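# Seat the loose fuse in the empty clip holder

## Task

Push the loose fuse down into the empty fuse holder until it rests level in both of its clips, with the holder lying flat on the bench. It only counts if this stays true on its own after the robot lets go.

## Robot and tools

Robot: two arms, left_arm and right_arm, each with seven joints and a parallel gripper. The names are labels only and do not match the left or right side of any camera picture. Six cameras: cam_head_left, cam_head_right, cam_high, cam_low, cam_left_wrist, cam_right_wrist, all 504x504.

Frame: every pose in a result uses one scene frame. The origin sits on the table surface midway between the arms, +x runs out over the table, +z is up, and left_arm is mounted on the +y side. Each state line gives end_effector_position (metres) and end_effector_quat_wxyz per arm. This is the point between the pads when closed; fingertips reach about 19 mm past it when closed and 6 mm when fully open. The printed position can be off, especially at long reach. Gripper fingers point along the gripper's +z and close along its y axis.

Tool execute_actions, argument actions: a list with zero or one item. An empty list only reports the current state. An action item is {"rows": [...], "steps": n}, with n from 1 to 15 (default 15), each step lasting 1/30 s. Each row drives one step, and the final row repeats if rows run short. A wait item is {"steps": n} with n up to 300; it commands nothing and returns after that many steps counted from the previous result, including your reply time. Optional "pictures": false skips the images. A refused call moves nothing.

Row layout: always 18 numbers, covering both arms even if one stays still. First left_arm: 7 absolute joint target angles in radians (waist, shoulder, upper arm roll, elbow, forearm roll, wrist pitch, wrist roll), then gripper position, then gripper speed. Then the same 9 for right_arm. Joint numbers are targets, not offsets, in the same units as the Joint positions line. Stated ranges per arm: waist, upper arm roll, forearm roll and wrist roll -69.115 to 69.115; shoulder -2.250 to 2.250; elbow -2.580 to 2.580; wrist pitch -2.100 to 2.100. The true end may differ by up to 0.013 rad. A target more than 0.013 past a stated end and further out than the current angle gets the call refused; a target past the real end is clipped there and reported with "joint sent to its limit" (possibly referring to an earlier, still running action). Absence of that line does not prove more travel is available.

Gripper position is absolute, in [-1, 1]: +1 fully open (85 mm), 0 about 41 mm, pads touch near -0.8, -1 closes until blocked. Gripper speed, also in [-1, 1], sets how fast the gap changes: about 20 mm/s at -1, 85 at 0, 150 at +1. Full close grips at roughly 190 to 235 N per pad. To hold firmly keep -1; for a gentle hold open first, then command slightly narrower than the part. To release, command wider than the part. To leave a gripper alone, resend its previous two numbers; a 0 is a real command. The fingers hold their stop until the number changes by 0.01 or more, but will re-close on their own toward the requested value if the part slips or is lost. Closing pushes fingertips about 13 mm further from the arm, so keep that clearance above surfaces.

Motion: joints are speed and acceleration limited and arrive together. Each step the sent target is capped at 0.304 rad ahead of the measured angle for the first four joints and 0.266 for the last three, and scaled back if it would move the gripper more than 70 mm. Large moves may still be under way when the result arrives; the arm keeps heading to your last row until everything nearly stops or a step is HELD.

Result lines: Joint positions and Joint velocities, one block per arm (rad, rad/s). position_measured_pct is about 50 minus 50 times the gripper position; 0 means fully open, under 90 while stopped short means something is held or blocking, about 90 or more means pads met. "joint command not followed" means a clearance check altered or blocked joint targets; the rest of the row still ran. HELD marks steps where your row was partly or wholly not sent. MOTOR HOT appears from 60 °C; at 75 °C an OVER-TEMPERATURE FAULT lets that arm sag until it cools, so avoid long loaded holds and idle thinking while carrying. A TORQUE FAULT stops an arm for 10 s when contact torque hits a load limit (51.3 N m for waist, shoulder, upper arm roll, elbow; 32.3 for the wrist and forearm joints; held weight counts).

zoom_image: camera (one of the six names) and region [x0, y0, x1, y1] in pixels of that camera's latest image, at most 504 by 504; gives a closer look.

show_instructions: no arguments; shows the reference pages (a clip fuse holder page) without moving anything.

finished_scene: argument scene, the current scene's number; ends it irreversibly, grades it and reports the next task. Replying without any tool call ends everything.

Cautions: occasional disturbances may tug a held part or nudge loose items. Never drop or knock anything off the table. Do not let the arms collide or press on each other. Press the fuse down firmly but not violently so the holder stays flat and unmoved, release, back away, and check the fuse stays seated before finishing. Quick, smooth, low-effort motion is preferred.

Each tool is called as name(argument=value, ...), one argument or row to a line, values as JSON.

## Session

show_instructions(
)

execute_actions(
  actions=[],
)

Reference images for this scene: Clip fuse holder page 1, Clip fuse holder page 2.

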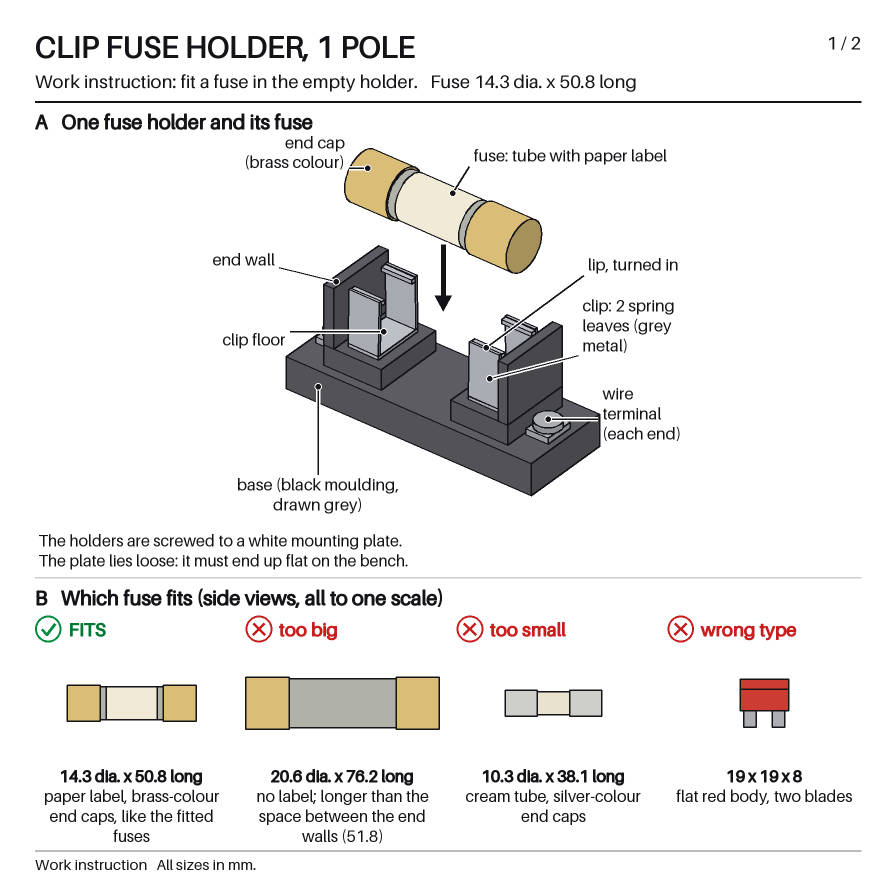

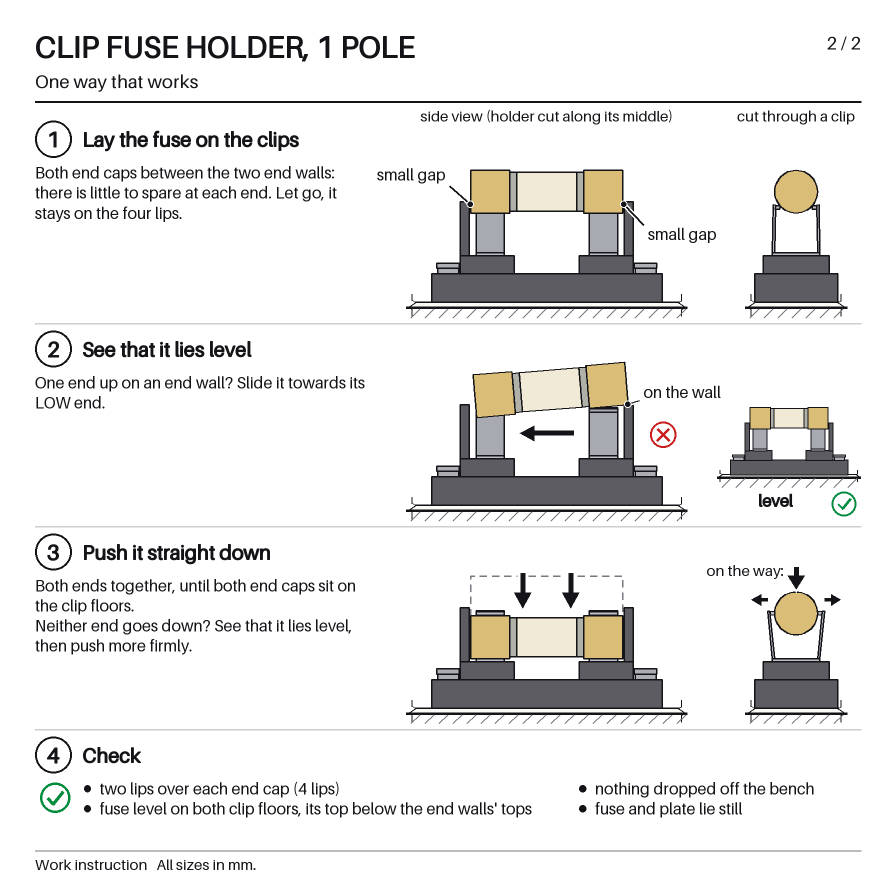

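Scene clock: 0.00 s of 4306.00 s.
left_arm: end_effector_position=(+0.4831, +0.8514, +0.2467) position_measured_pct=0.0 end_effector_quat_wxyz=(-0.018, +0.938, -0.341, +0.054) | right_arm: end_effector_position=(+0.4279, -0.2698, +0.1993) position_measured_pct=0.0 end_effector_quat_wxyz=(-0.002, -0.008, +1.000, -0.001)
Joint positions: left_arm=[-1.064  0.893 -0.287  0.666  0.322  1.548  2.973] | right_arm=[-0.058  0.432  0.002  1.66   0.001  1.055  1.519]
Joint velocities: left_arm=[ 0.001 -0.    -0.003  0.     0.001  0.     0.001] | right_arm=[-0. -0. -0. -0. -0.  0. -0.]

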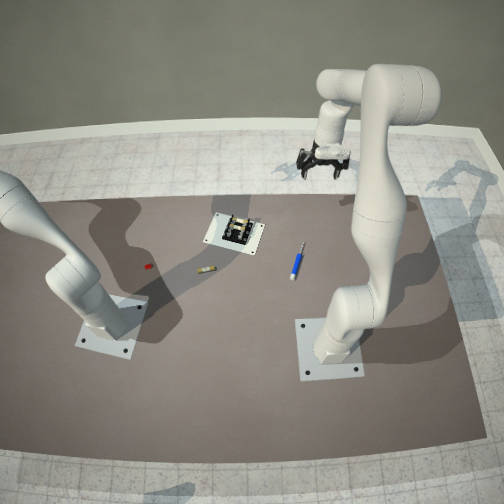

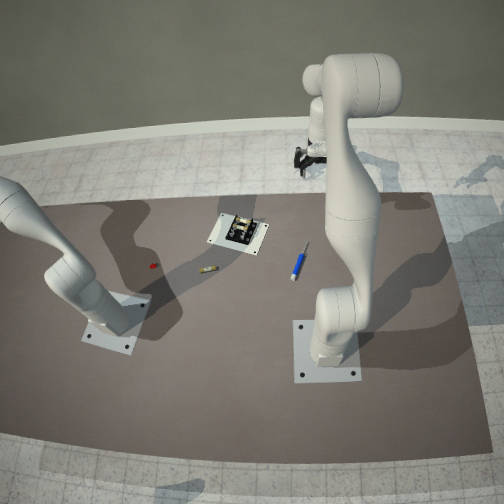

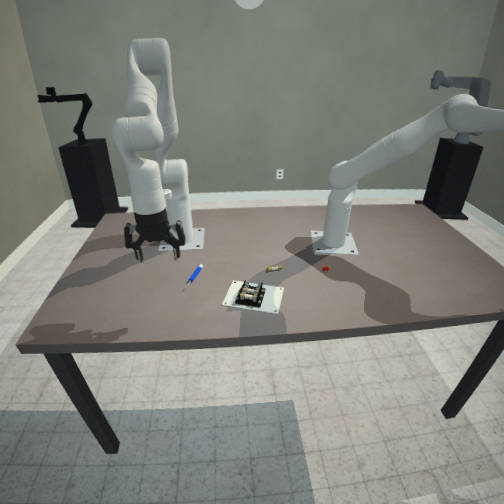

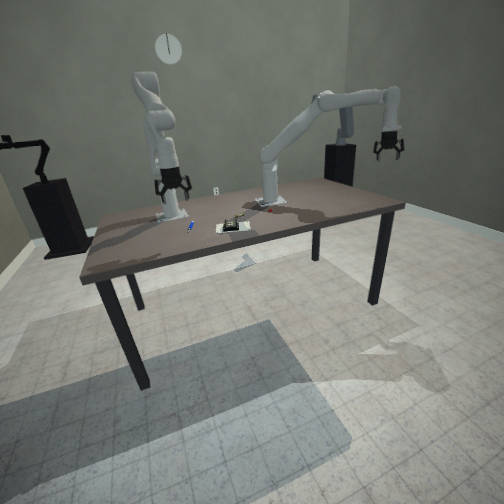

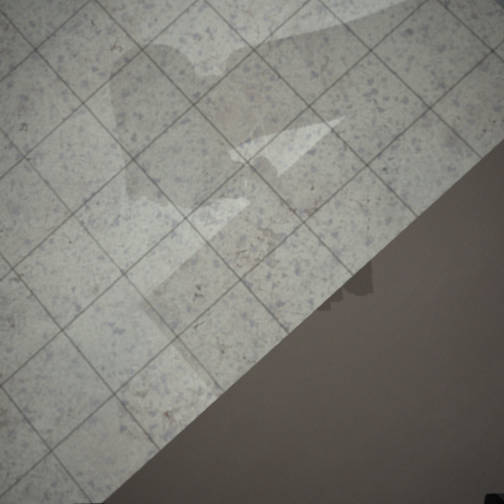

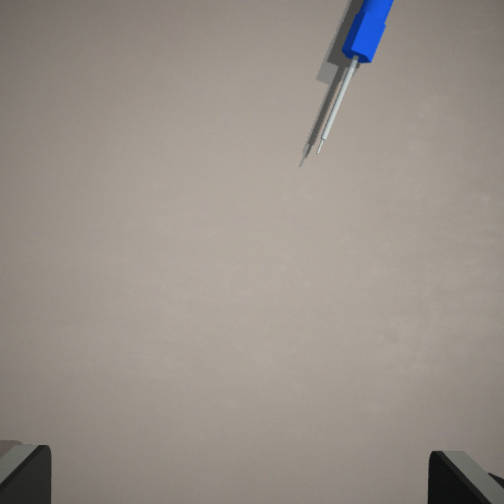

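zoom_image(
  camera="cam_head_left",
  region=[130, 195, 330, 300],
)

Region (130, 195, 330, 300) of cam_head_left's 504x504 image, scaled by 2.520, with more detail than that image has; it fills the top 265 rows of this view, and the rest is white.

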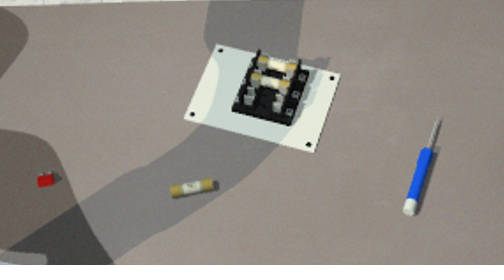

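execute_actions(
  actions=[
    {"rows": [[-1.064,0.893,-0.287,0.666,0.322,1.548,2.973,1,0,-0.986,0.6036,0,1.8882,0,0.6498,2.349,-0.1,0]], "steps": 15},
  ],
  pictures=false,
)

execute_actions(
  actions=[
    {"steps": 35},
  ],
)

Scene clock: 3.63 s of 4306.00 s.
left_arm: end_effector_position=(+0.4827, +0.8514, +0.2465) position_measured_pct=0.0 end_effector_quat_wxyz=(-0.018, +0.939, -0.340, +0.054) | right_arm: end_effector_position=(+0.3843, -0.1223, +0.1023) position_measured_pct=36.9 end_effector_quat_wxyz=(-0.012, -0.327, +0.945, -0.002)
Joint positions: left_arm=[-1.064  0.893 -0.287  0.666  0.322  1.548  2.973] | right_arm=[-0.41   0.558  0.002  1.826  0.001  0.781  1.817]
Joint velocities: left_arm=[ 0.002  0.001 -0.002 -0.     0.001 -0.001  0.   ] | right_arm=[-0.933  0.168 -0.006  0.227 -0.002 -0.49   0.815]
Steps of this call (steps 1 to 90: nothing new was sent; then 0.13 s passed at rest; steps 91 to 105: all 15 steps of this action). Readings (joint positions | what the end effector reports):
91: left_arm=[-1.064 0.893 -0.287 0.666 0.322 1.548 2.973] | right_arm=[-0.060 0.432 0.002 1.661 0.001 1.054 1.519] | left_arm position_measured_pct=0.0 | right_arm position_measured_pct=0.0
92: left_arm=[-1.064 0.893 -0.287 0.666 0.322 1.548 2.973] | right_arm=[-0.067 0.436 0.003 1.664 0.001 1.049 1.523] | left_arm position_measured_pct=0.0 | right_arm position_measured_pct=0.4
94: left_arm=[-1.064 0.893 -0.287 0.666 0.322 1.548 2.973] | right_arm=[-0.097 0.452 0.005 1.683 0.002 1.026 1.547] | left_arm position_measured_pct=0.0 | right_arm position_measured_pct=4.8
98: left_arm=[-1.064 0.893 -0.287 0.666 0.322 1.548 2.973] | right_arm=[-0.201 0.501 0.003 1.749 0.001 0.938 1.635] | left_arm position_measured_pct=0.0 | right_arm position_measured_pct=15.9
105: the state above

Scene clock: 4.80 s of 4306.00 s.
left_arm: end_effector_position=(+0.4827, +0.8514, +0.2465) position_measured_pct=0.0 end_effector_quat_wxyz=(-0.018, +0.939, -0.340, +0.054) | right_arm: end_effector_position=(+0.2339, +0.0718, +0.0696) position_measured_pct=54.8 end_effector_quat_wxyz=(+0.000, +0.775, -0.631, -0.000)
Joint positions: left_arm=[-1.064  0.893 -0.287  0.666  0.322  1.548  2.973] | right_arm=[-0.986  0.604 -0.     1.888 -0.     0.65   2.349]
Joint velocities: left_arm=[-0. -0. -0.  0.  0. -0.  0.] | right_arm=[-0.001  0.     0.     0.001  0.     0.     0.001]
Steps of this call (steps 1 to 35: the robot went on to your last target). Readings (joint positions | what the end effector reports):
1: left_arm=[-1.064 0.893 -0.287 0.666 0.322 1.548 2.973] | right_arm=[-0.441 0.563 0.001 1.833 0.001 0.766 1.844] | left_arm position_measured_pct=0.0 | right_arm position_measured_pct=39.7
2: left_arm=[-1.064 0.893 -0.287 0.666 0.322 1.548 2.973] | right_arm=[-0.473 0.568 0.001 1.840 0.000 0.752 1.872] | left_arm position_measured_pct=0.0 | right_arm position_measured_pct=42.9
4: left_arm=[-1.064 0.893 -0.287 0.666 0.322 1.548 2.973] | right_arm=[-0.536 0.575 0.001 1.851 0.000 0.729 1.927] | left_arm position_measured_pct=0.0 | right_arm position_measured_pct=48.8
8: left_arm=[-1.064 0.893 -0.287 0.666 0.322 1.548 2.973] | right_arm=[-0.664 0.587 0.001 1.865 0.000 0.697 2.040] | left_arm position_measured_pct=0.0 | right_arm position_measured_pct=54.4
35: the state above

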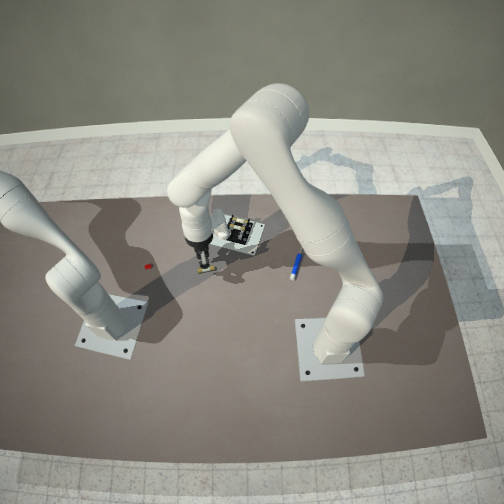

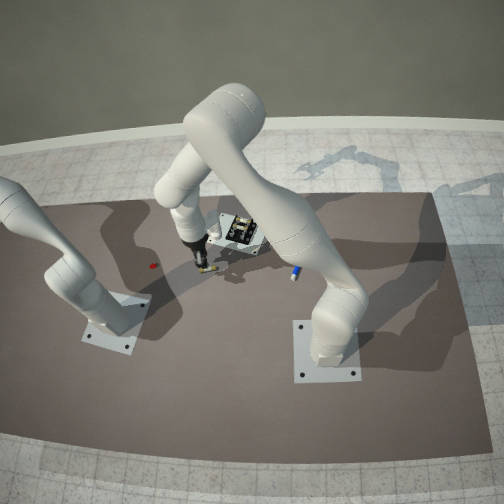

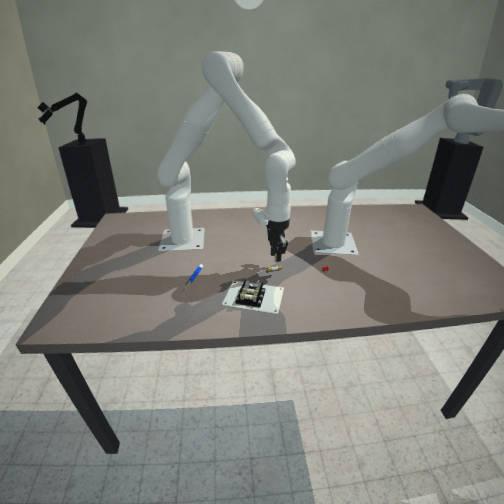

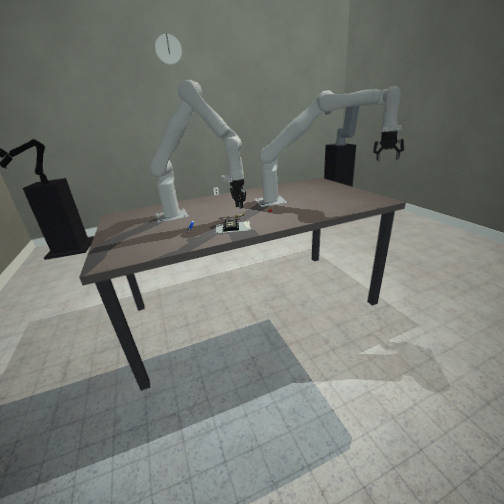

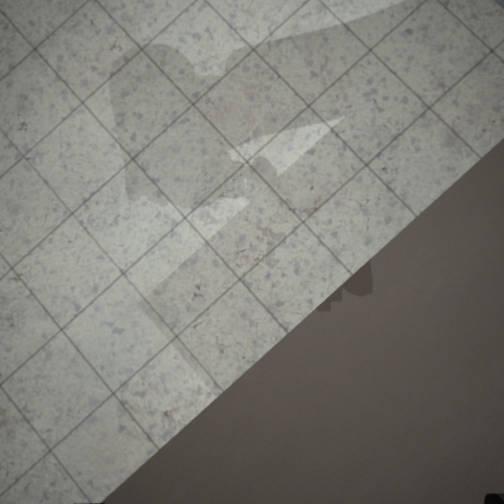

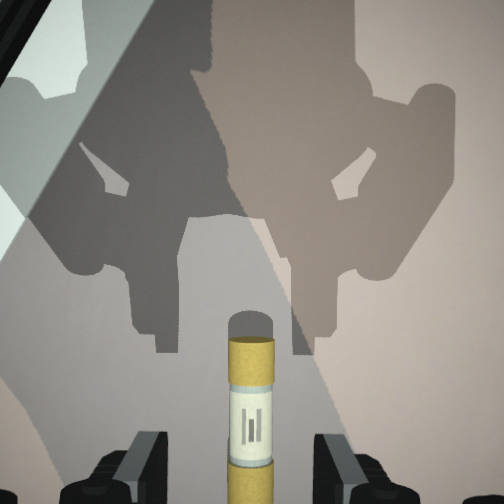

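execute_actions(
  actions=[
    {"rows": [[-1.064,0.893,-0.287,0.666,0.322,1.548,2.973,1,0,-0.9887,0.6884,0,1.9243,0,0.5289,2.3463,-0.1,0]], "steps": 15},
  ],
)

zoom_image(
  camera="cam_high",
  region=[245, 230, 305, 280],
)

Scene clock: 6.87 s of 4306.00 s.
left_arm: end_effector_position=(+0.4827, +0.8514, +0.2465) position_measured_pct=0.0 end_effector_quat_wxyz=(-0.018, +0.939, -0.340, +0.054) | right_arm: end_effector_position=(+0.2313, +0.0700, +0.0274) position_measured_pct=54.8 end_effector_quat_wxyz=(-0.000, +0.775, -0.631, -0.000)
Joint positions: left_arm=[-1.064  0.893 -0.287  0.666  0.322  1.548  2.973] | right_arm=[-0.989  0.688 -0.     1.924 -0.     0.529  2.346]
Joint velocities: left_arm=[ 0.001  0.001 -0.001  0.     0.002  0.     0.001] | right_arm=[-0.001  0.007 -0.     0.    -0.     0.     0.001]
Steps of this call (steps 1 to 15: the robot went on to your last target; steps 16 to 47: nothing new was sent; steps 48 to 62: all 15 steps of this action). Readings (joint positions | what the end effector reports):
48: left_arm=[-1.064 0.893 -0.287 0.666 0.322 1.548 2.973] | right_arm=[-0.986 0.605 0.000 1.888 0.000 0.649 2.349] | left_arm position_measured_pct=0.0 | right_arm position_measured_pct=54.8
49: left_arm=[-1.064 0.893 -0.287 0.666 0.322 1.548 2.973] | right_arm=[-0.986 0.611 0.000 1.890 0.000 0.641 2.349] | left_arm position_measured_pct=0.0 | right_arm position_measured_pct=54.8
51: left_arm=[-1.064 0.893 -0.287 0.666 0.322 1.548 2.973] | right_arm=[-0.987 0.641 0.000 1.901 0.000 0.603 2.348] | left_arm position_measured_pct=0.0 | right_arm position_measured_pct=54.8
55: left_arm=[-1.064 0.893 -0.287 0.666 0.322 1.548 2.973] | right_arm=[-0.989 0.684 -0.000 1.924 -0.000 0.532 2.346] | left_arm position_measured_pct=0.0 | right_arm position_measured_pct=54.8
62: the state above

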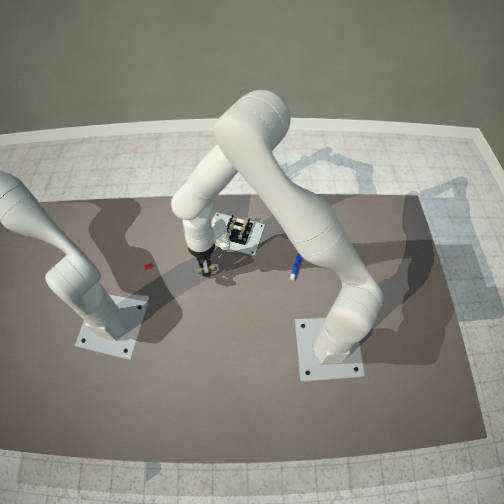

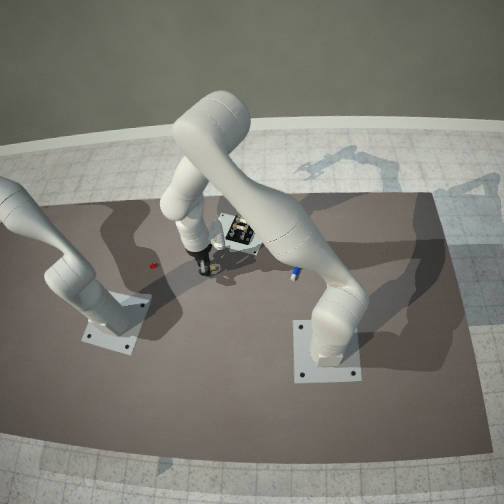

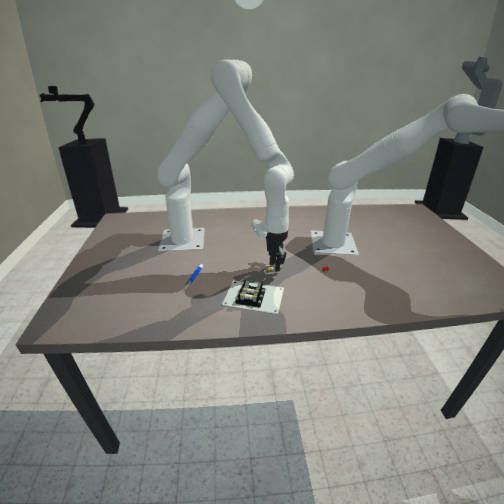

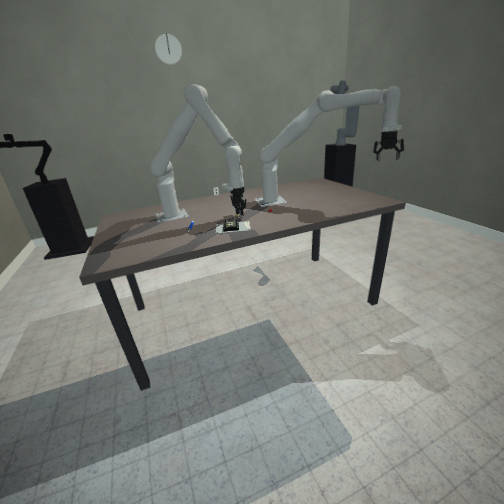

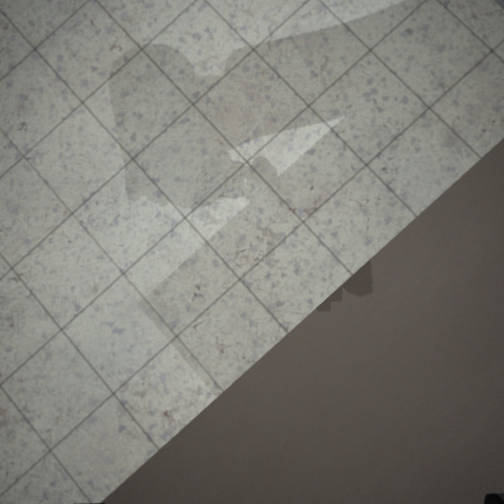

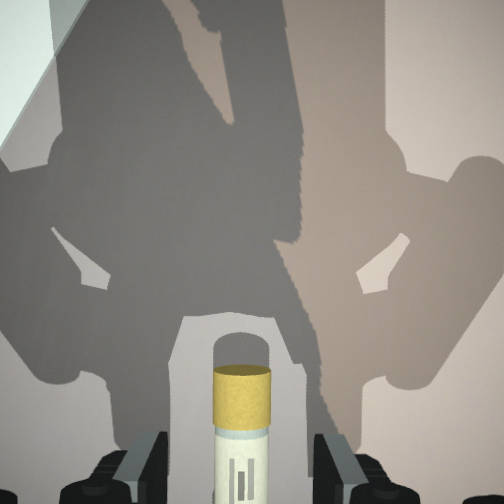

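Region (245, 230, 305, 280) of cam_high's 504x504 image, scaled by 8.400, with more detail than that image has.

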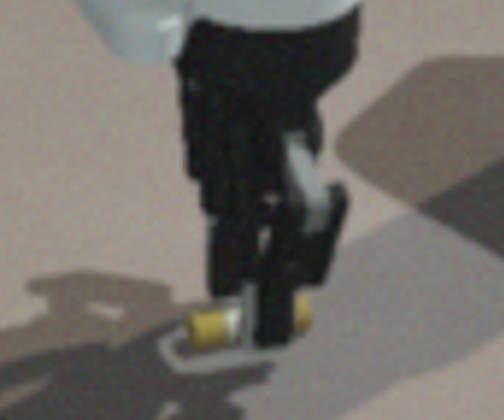

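zoom_image(
  camera="cam_right_wrist",
  region=[130, 340, 350, 504],
)

Region (130, 340, 350, 504) of cam_right_wrist's 504x504 image, scaled by 2.291; it fills the top 376 rows of this view, and the rest is white.

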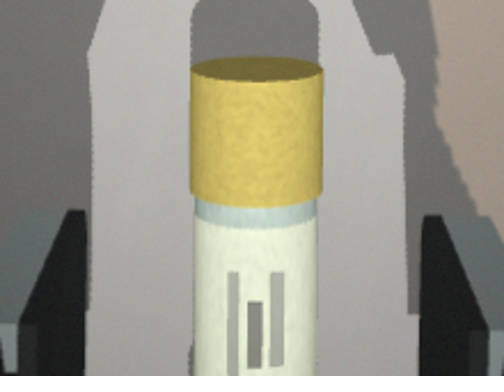

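execute_actions(
  actions=[
    {"rows": [[-1.064,0.893,-0.287,0.666,0.322,1.548,2.973,1,0,-0.9862,0.6936,0,1.9292,0,0.5188,2.3488,-0.1,0],[-1.064,0.893,-0.287,0.666,0.322,1.548,2.973,1,0,-0.9862,0.6936,0,1.9292,0,0.5188,2.3488,-0.1,0],[-1.064,0.893,-0.287,0.666,0.322,1.548,2.973,1,0,-0.9862,0.6936,0,1.9292,0,0.5188,2.3488,-1,-0.3]], "steps": 15},
  ],
  pictures=false,
)

execute_actions(
  actions=[
    {"steps": 8},
  ],
)

Scene clock: 9.13 s of 4306.00 s.
left_arm: end_effector_position=(+0.4827, +0.8514, +0.2465) position_measured_pct=0.0 end_effector_quat_wxyz=(-0.018, +0.939, -0.340, +0.054) | right_arm: end_effector_position=(+0.2315, +0.0684, +0.0242) position_measured_pct=78.2 end_effector_quat_wxyz=(-0.000, +0.775, -0.631, -0.000)
Joint positions: left_arm=[-1.064  0.893 -0.287  0.666  0.322  1.548  2.973] | right_arm=[-0.986  0.693  0.     1.929 -0.     0.519  2.349]
Joint velocities: left_arm=[ 0.001  0.    -0.002  0.    -0.002 -0.001 -0.001] | right_arm=[-0.001 -0.006  0.    -0.    -0.     0.001 -0.   ]
Steps of this call (steps 1 to 15: the robot went on to your last target; steps 16 to 53: nothing new was sent; steps 54 to 68: all 15 steps of this action). Readings (joint positions | what the end effector reports):
54: left_arm=[-1.064 0.893 -0.287 0.666 0.322 1.548 2.973] | right_arm=[-0.988 0.690 -0.000 1.925 -0.000 0.527 2.347] | left_arm position_measured_pct=0.0 | right_arm position_measured_pct=54.8
55: left_arm=[-1.064 0.893 -0.287 0.666 0.322 1.548 2.973] | right_arm=[-0.987 0.692 -0.000 1.927 -0.000 0.522 2.348] | left_arm position_measured_pct=0.0 | right_arm position_measured_pct=54.8
57: left_arm=[-1.064 0.893 -0.287 0.666 0.322 1.548 2.973] | right_arm=[-0.986 0.693 0.000 1.929 0.000 0.519 2.349] | left_arm position_measured_pct=0.0 | right_arm position_measured_pct=55.2
61: left_arm=[-1.064 0.893 -0.287 0.666 0.322 1.548 2.973] | right_arm=[-0.986 0.693 0.000 1.929 -0.000 0.519 2.349] | left_arm position_measured_pct=0.0 | right_arm position_measured_pct=62.7
68: the state above

Scene clock: 9.40 s of 4306.00 s.
left_arm: end_effector_position=(+0.4827, +0.8514, +0.2465) position_measured_pct=0.0 end_effector_quat_wxyz=(-0.018, +0.939, -0.340, +0.054) | right_arm: end_effector_position=(+0.2316, +0.0686, +0.0245) position_measured_pct=82.1 end_effector_quat_wxyz=(-0.000, +0.775, -0.631, -0.000)
Joint positions: left_arm=[-1.064  0.893 -0.287  0.666  0.322  1.548  2.973] | right_arm=[-0.986  0.693  0.     1.929 -0.     0.519  2.349]
Joint velocities: left_arm=[ 0.     0.001  0.     0.     0.001 -0.001 -0.001] | right_arm=[-0.001 -0.     0.    -0.001 -0.     0.    -0.   ]
Steps of this call (steps 1 to 8: the robot went on to your last target). Readings (joint positions | what the end effector reports):
1: left_arm=[-1.064 0.893 -0.287 0.666 0.322 1.548 2.973] | right_arm=[-0.986 0.693 0.000 1.929 -0.000 0.519 2.349] | left_arm position_measured_pct=0.0 | right_arm position_measured_pct=79.4
2: left_arm=[-1.064 0.893 -0.287 0.666 0.322 1.548 2.973] | right_arm=[-0.986 0.693 0.000 1.929 -0.000 0.519 2.349] | left_arm position_measured_pct=0.0 | right_arm position_measured_pct=80.6
4: left_arm=[-1.064 0.893 -0.287 0.666 0.322 1.548 2.973] | right_arm=[-0.986 0.693 0.000 1.929 -0.000 0.519 2.349] | left_arm position_measured_pct=0.0 | right_arm position_measured_pct=82.1
8: the state above

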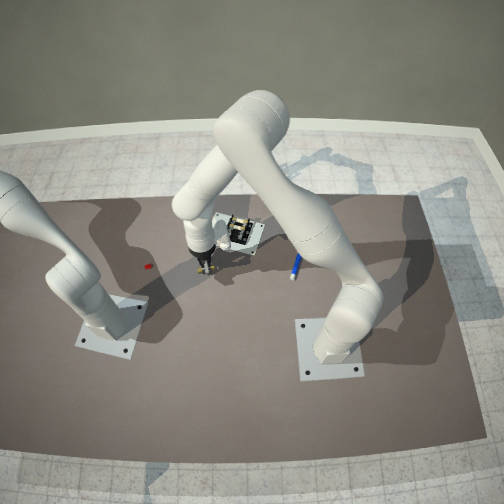

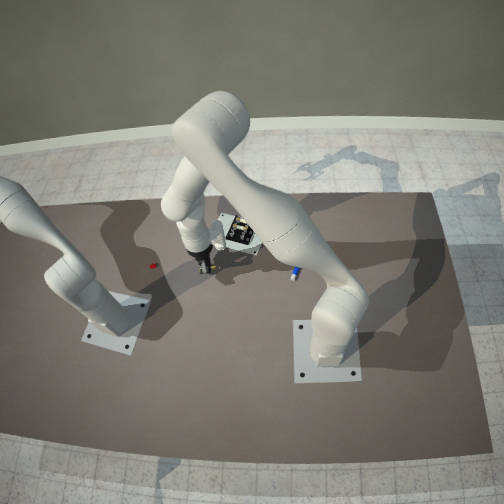

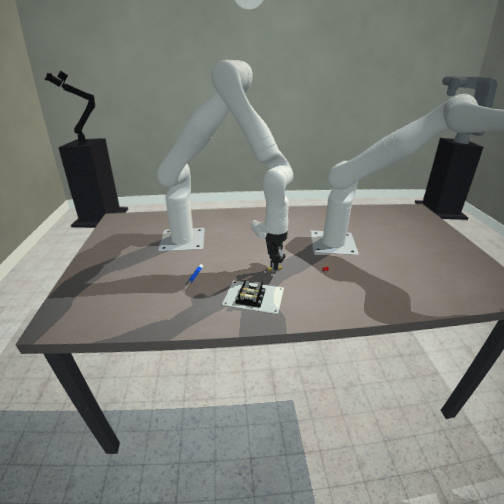

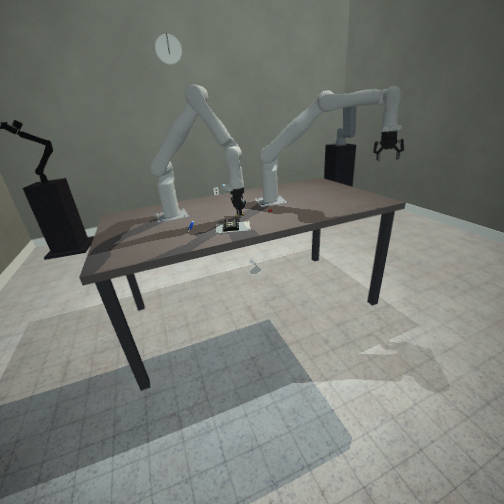

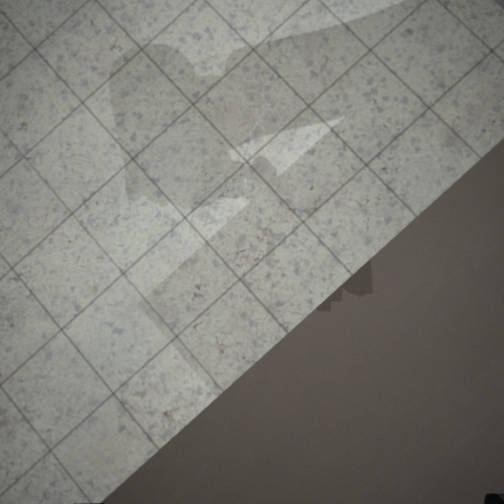

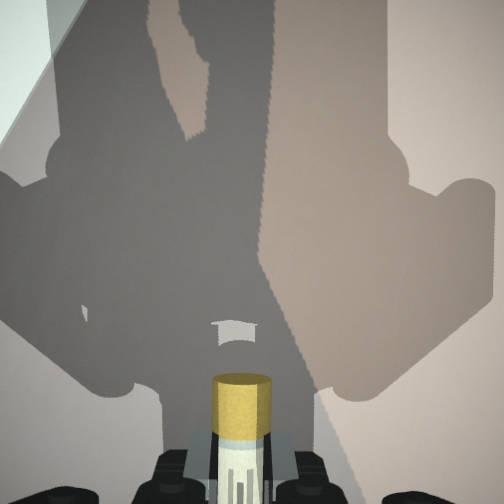

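execute_actions(
  actions=[
    {"rows": [[-1.064,0.893,-0.287,0.666,0.322,1.548,2.973,1,0,-0.9862,0.6004,0,1.895,0,0.6462,2.3488,-1,-0.3],[-1.064,0.893,-0.287,0.666,0.322,1.548,2.973,1,0,-0.9862,0.6004,0,1.895,0,0.6462,2.3488,-1,-0.3],[-1.064,0.893,-0.287,0.666,0.322,1.548,2.973,1,0,-0.9862,0.6004,0,1.895,0,0.6462,2.3488,-1,-0.3],[-1.064,0.893,-0.287,0.666,0.322,1.548,2.973,1,0,-0.9862,0.6004,0,1.895,0,0.6462,2.3488,-1,-0.3],[-1.064,0.893,-0.287,0.666,0.322,1.548,2.973,1,0,-0.9862,0.6004,0,1.895,0,0.6462,2.3488,-1,-0.3],[-1.064,0.893,-0.287,0.666,0.322,1.548,2.973,1,0,-0.9862,0.6004,0,1.895,0,0.6462,2.3488,-1,-0.3],[-1.064,0.893,-0.287,0.666,0.322,1.548,2.973,1,0,-0.6635,0.6004,0,1.8179,0,0.7233,2.1487,-1,-0.3]], "steps": 15},
  ],
  pictures=false,
)

execute_actions(
  actions=[
    {"steps": 22},
  ],
)

Scene clock: 12.87 s of 4306.00 s.
left_arm: end_effector_position=(+0.4827, +0.8514, +0.2465) position_measured_pct=0.0 end_effector_quat_wxyz=(-0.018, +0.939, -0.340, +0.054) | right_arm: end_effector_position=(+0.2988, +0.0283, +0.0780) position_measured_pct=82.1 end_effector_quat_wxyz=(-0.000, -0.676, +0.737, +0.000)
Joint positions: left_arm=[-1.064  0.893 -0.287  0.666  0.322  1.548  2.973] | right_arm=[-0.805  0.603 -0.001  1.846 -0.     0.693  2.239]
Joint velocities: left_arm=[ 0.001  0.001 -0.001  0.    -0.001 -0.001  0.002] | right_arm=[ 0.927 -0.01   0.012 -0.187  0.002  0.198 -0.591]
Steps of this call (steps 1 to 15: the robot went on to your last target; steps 16 to 89: nothing new was sent; steps 90 to 104: all 15 steps of this action). Readings (joint positions | what the end effector reports):
90: left_arm=[-1.064 0.893 -0.287 0.666 0.322 1.548 2.973] | right_arm=[-0.986 0.691 0.000 1.929 0.000 0.520 2.349] | left_arm position_measured_pct=0.0 | right_arm position_measured_pct=82.1
91: left_arm=[-1.064 0.893 -0.287 0.666 0.322 1.548 2.973] | right_arm=[-0.986 0.685 -0.000 1.927 -0.000 0.527 2.349] | left_arm position_measured_pct=0.0 | right_arm position_measured_pct=82.1
93: left_arm=[-1.064 0.893 -0.287 0.666 0.322 1.548 2.973] | right_arm=[-0.986 0.656 -0.000 1.918 -0.000 0.564 2.349] | left_arm position_measured_pct=0.0 | right_arm position_measured_pct=82.1
97: left_arm=[-1.064 0.893 -0.287 0.666 0.322 1.548 2.973] | right_arm=[-0.979 0.606 -0.001 1.892 -0.001 0.644 2.346] | left_arm position_measured_pct=0.0 | right_arm position_measured_pct=82.1
104: the state above

Scene clock: 13.60 s of 4306.00 s.
left_arm: end_effector_position=(+0.4827, +0.8514, +0.2465) position_measured_pct=0.0 end_effector_quat_wxyz=(-0.018, +0.939, -0.340, +0.054) | right_arm: end_effector_position=(+0.3437, -0.0160, +0.0850) position_measured_pct=82.1 end_effector_quat_wxyz=(-0.000, -0.586, +0.810, -0.000)
Joint positions: left_arm=[-1.064  0.893 -0.287  0.666  0.322  1.548  2.973] | right_arm=[-0.664  0.6    0.     1.818  0.     0.723  2.149]
Joint velocities: left_arm=[-0.001  0.     0.001 -0.    -0.001 -0.001 -0.   ] | right_arm=[ 0.001  0.001 -0.    -0.002 -0.    -0.    -0.001]
Steps of this call (steps 1 to 22: the robot went on to your last target). Readings (joint positions | what the end effector reports):
1: left_arm=[-1.064 0.893 -0.287 0.666 0.322 1.548 2.973] | right_arm=[-0.774 0.603 -0.001 1.840 -0.000 0.699 2.219] | left_arm position_measured_pct=0.0 | right_arm position_measured_pct=82.1
2: left_arm=[-1.064 0.893 -0.287 0.666 0.322 1.548 2.973] | right_arm=[-0.746 0.602 -0.000 1.834 0.000 0.706 2.200] | left_arm position_measured_pct=0.0 | right_arm position_measured_pct=82.1
4: left_arm=[-1.064 0.893 -0.287 0.666 0.322 1.548 2.973] | right_arm=[-0.701 0.601 0.002 1.824 0.001 0.716 2.170] | left_arm position_measured_pct=0.0 | right_arm position_measured_pct=82.1
8: left_arm=[-1.064 0.893 -0.287 0.666 0.322 1.548 2.973] | right_arm=[-0.671 0.600 0.002 1.818 0.001 0.723 2.149] | left_arm position_measured_pct=0.0 | right_arm position_measured_pct=82.1
22: the state above

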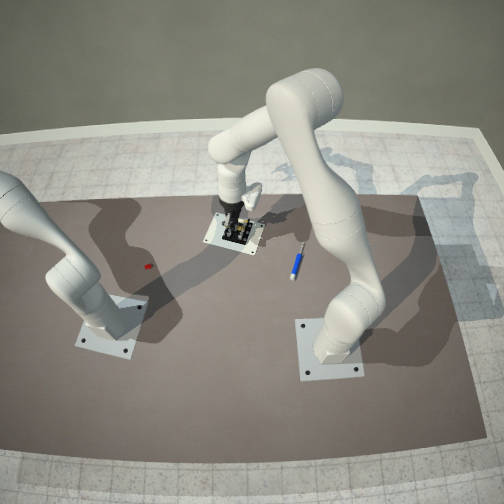

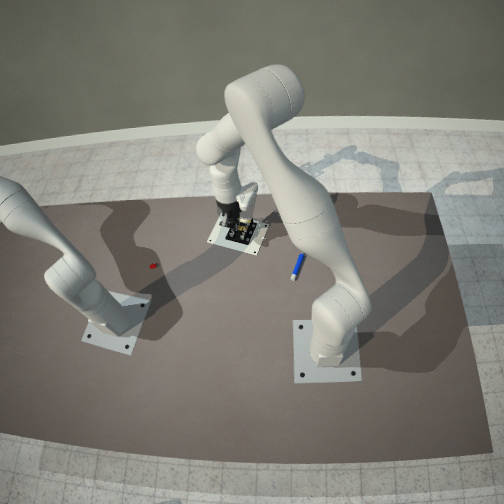

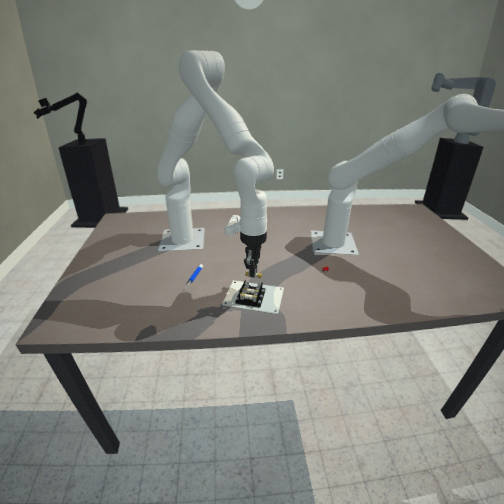

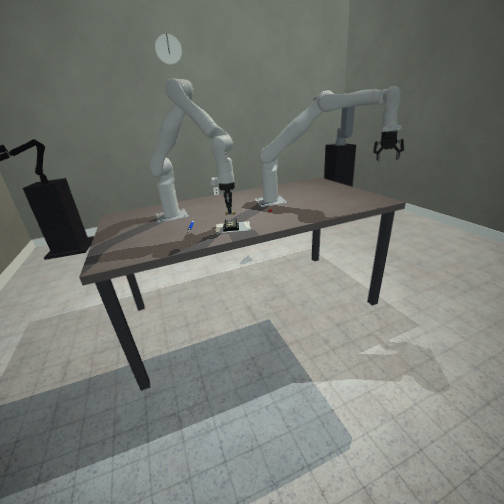

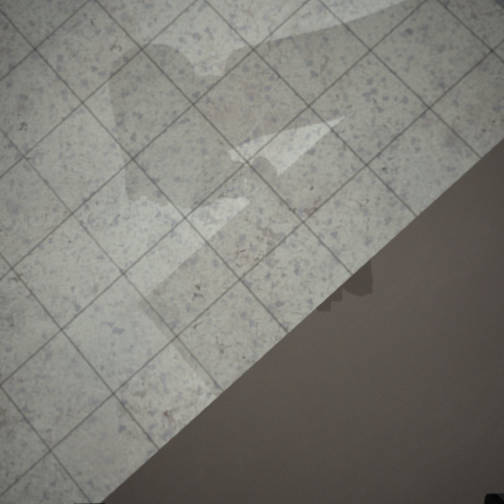

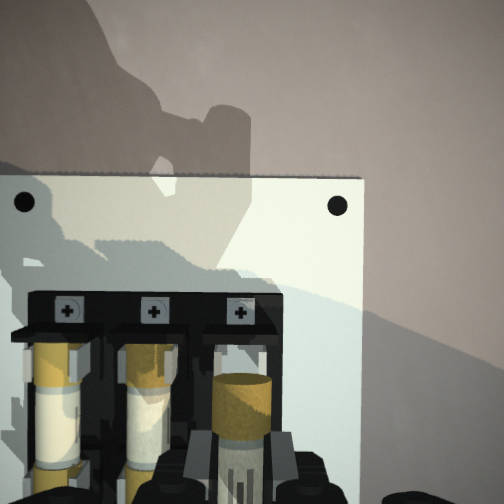

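zoom_image(
  camera="cam_right_wrist",
  region=[100, 280, 380, 504],
)

Region (100, 280, 380, 504) of cam_right_wrist's 504x504 image, scaled by 1.800; it fills the top 403 rows of this view, and the rest is white.

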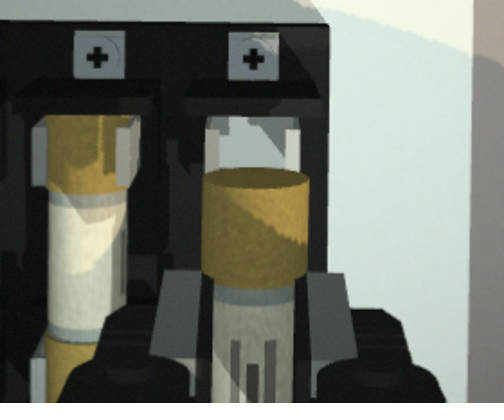

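execute_actions(
  actions=[
    {"rows": [[-1.064,0.893,-0.287,0.666,0.322,1.548,2.973,1,0,-0.6589,0.6250,0,1.8378,0,0.6788,2.1533,-1,-0.3]], "steps": 15},
  ],
)

zoom_image(
  camera="cam_right_wrist",
  region=[100, 280, 380, 504],
)

zoom_image(
  camera="cam_high",
  region=[220, 260, 290, 315],
)

Scene clock: 15.93 s of 4306.00 s.
left_arm: end_effector_position=(+0.4827, +0.8514, +0.2465) position_measured_pct=0.0 end_effector_quat_wxyz=(-0.018, +0.939, -0.340, +0.054) | right_arm: end_effector_position=(+0.3432, -0.0191, +0.0701) position_measured_pct=82.1 end_effector_quat_wxyz=(+0.000, -0.586, +0.810, +0.000)
Joint positions: left_arm=[-1.064  0.893 -0.287  0.666  0.322  1.548  2.973] | right_arm=[-0.659  0.625  0.     1.838  0.     0.679  2.153]
Joint velocities: left_arm=[ 0.001  0.001 -0.002  0.    -0.001  0.     0.001] | right_arm=[-0.002  0.001 -0.    -0.    -0.     0.     0.002]
Steps of this call (steps 1 to 15: the robot went on to your last target; steps 16 to 55: nothing new was sent; steps 56 to 70: all 15 steps of this action). Readings (joint positions | what the end effector reports):
56: left_arm=[-1.064 0.893 -0.287 0.666 0.322 1.548 2.973] | right_arm=[-0.663 0.602 -0.000 1.819 -0.000 0.722 2.149] | left_arm position_measured_pct=0.0 | right_arm position_measured_pct=82.1
57: left_arm=[-1.064 0.893 -0.287 0.666 0.322 1.548 2.973] | right_arm=[-0.662 0.608 -0.000 1.822 -0.000 0.712 2.150] | left_arm position_measured_pct=0.0 | right_arm position_measured_pct=82.1
59: left_arm=[-1.064 0.893 -0.287 0.666 0.322 1.548 2.973] | right_arm=[-0.659 0.623 0.000 1.835 0.000 0.685 2.153] | left_arm position_measured_pct=0.0 | right_arm position_measured_pct=82.1
63: left_arm=[-1.064 0.893 -0.287 0.666 0.322 1.548 2.973] | right_arm=[-0.659 0.624 0.000 1.838 -0.000 0.679 2.153] | left_arm position_measured_pct=0.0 | right_arm position_measured_pct=82.1
70: the state above

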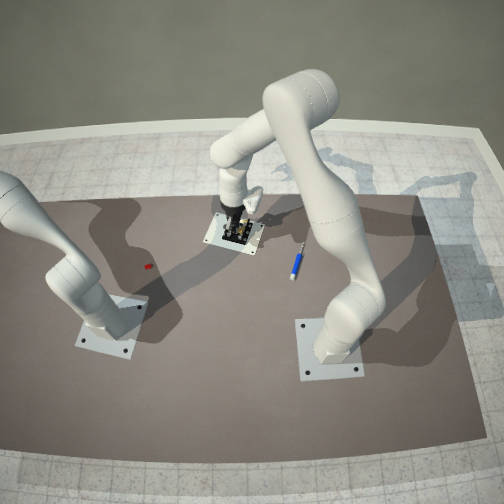

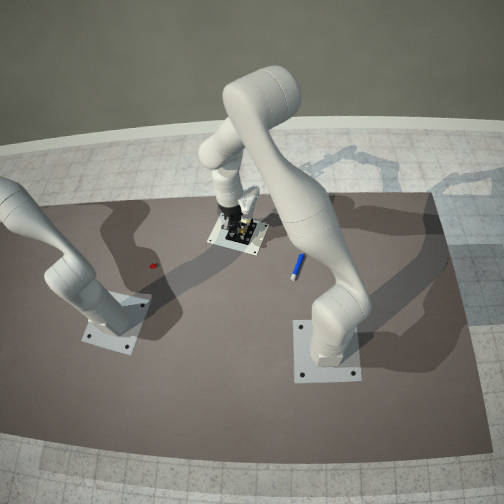

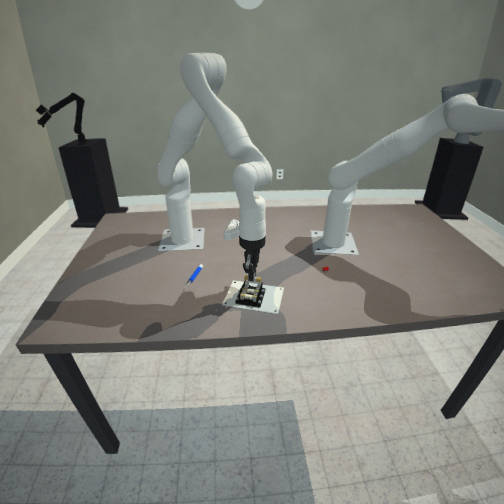

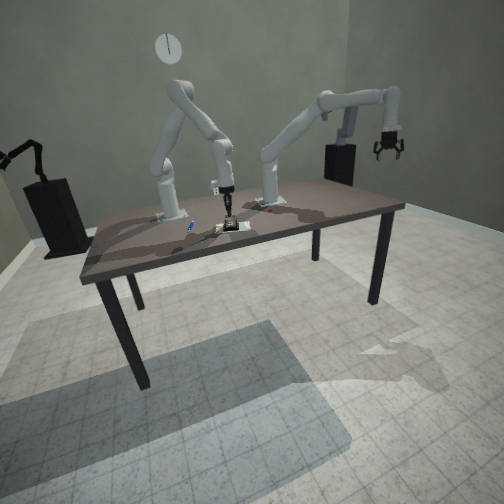

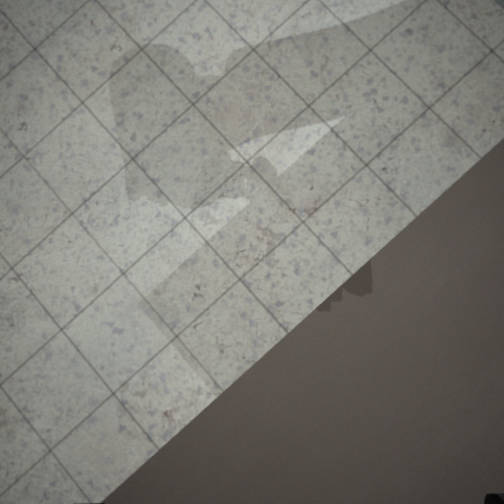

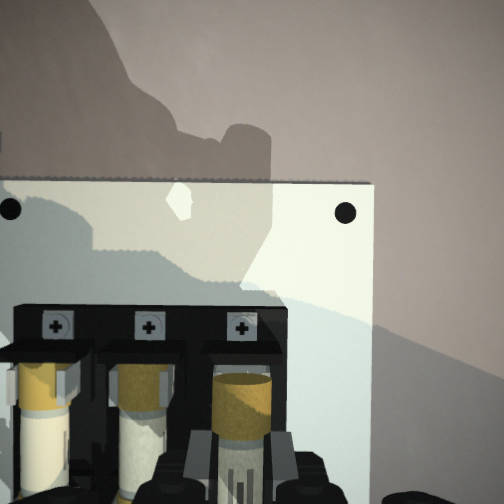

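Region (100, 280, 380, 504) of cam_right_wrist's 504x504 image, scaled by 1.800; it fills the top 403 rows of this view, and the rest is white.

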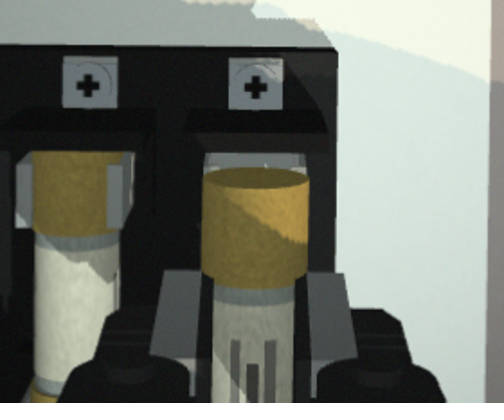

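Region (220, 260, 290, 315) of cam_high's 504x504 image, scaled by 7.200, with more detail than that image has; it fills the top 396 rows of this view, and the rest is white.

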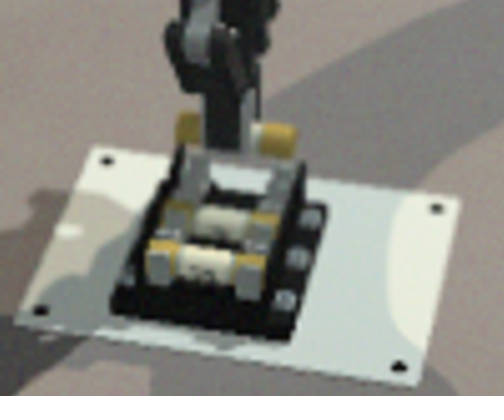

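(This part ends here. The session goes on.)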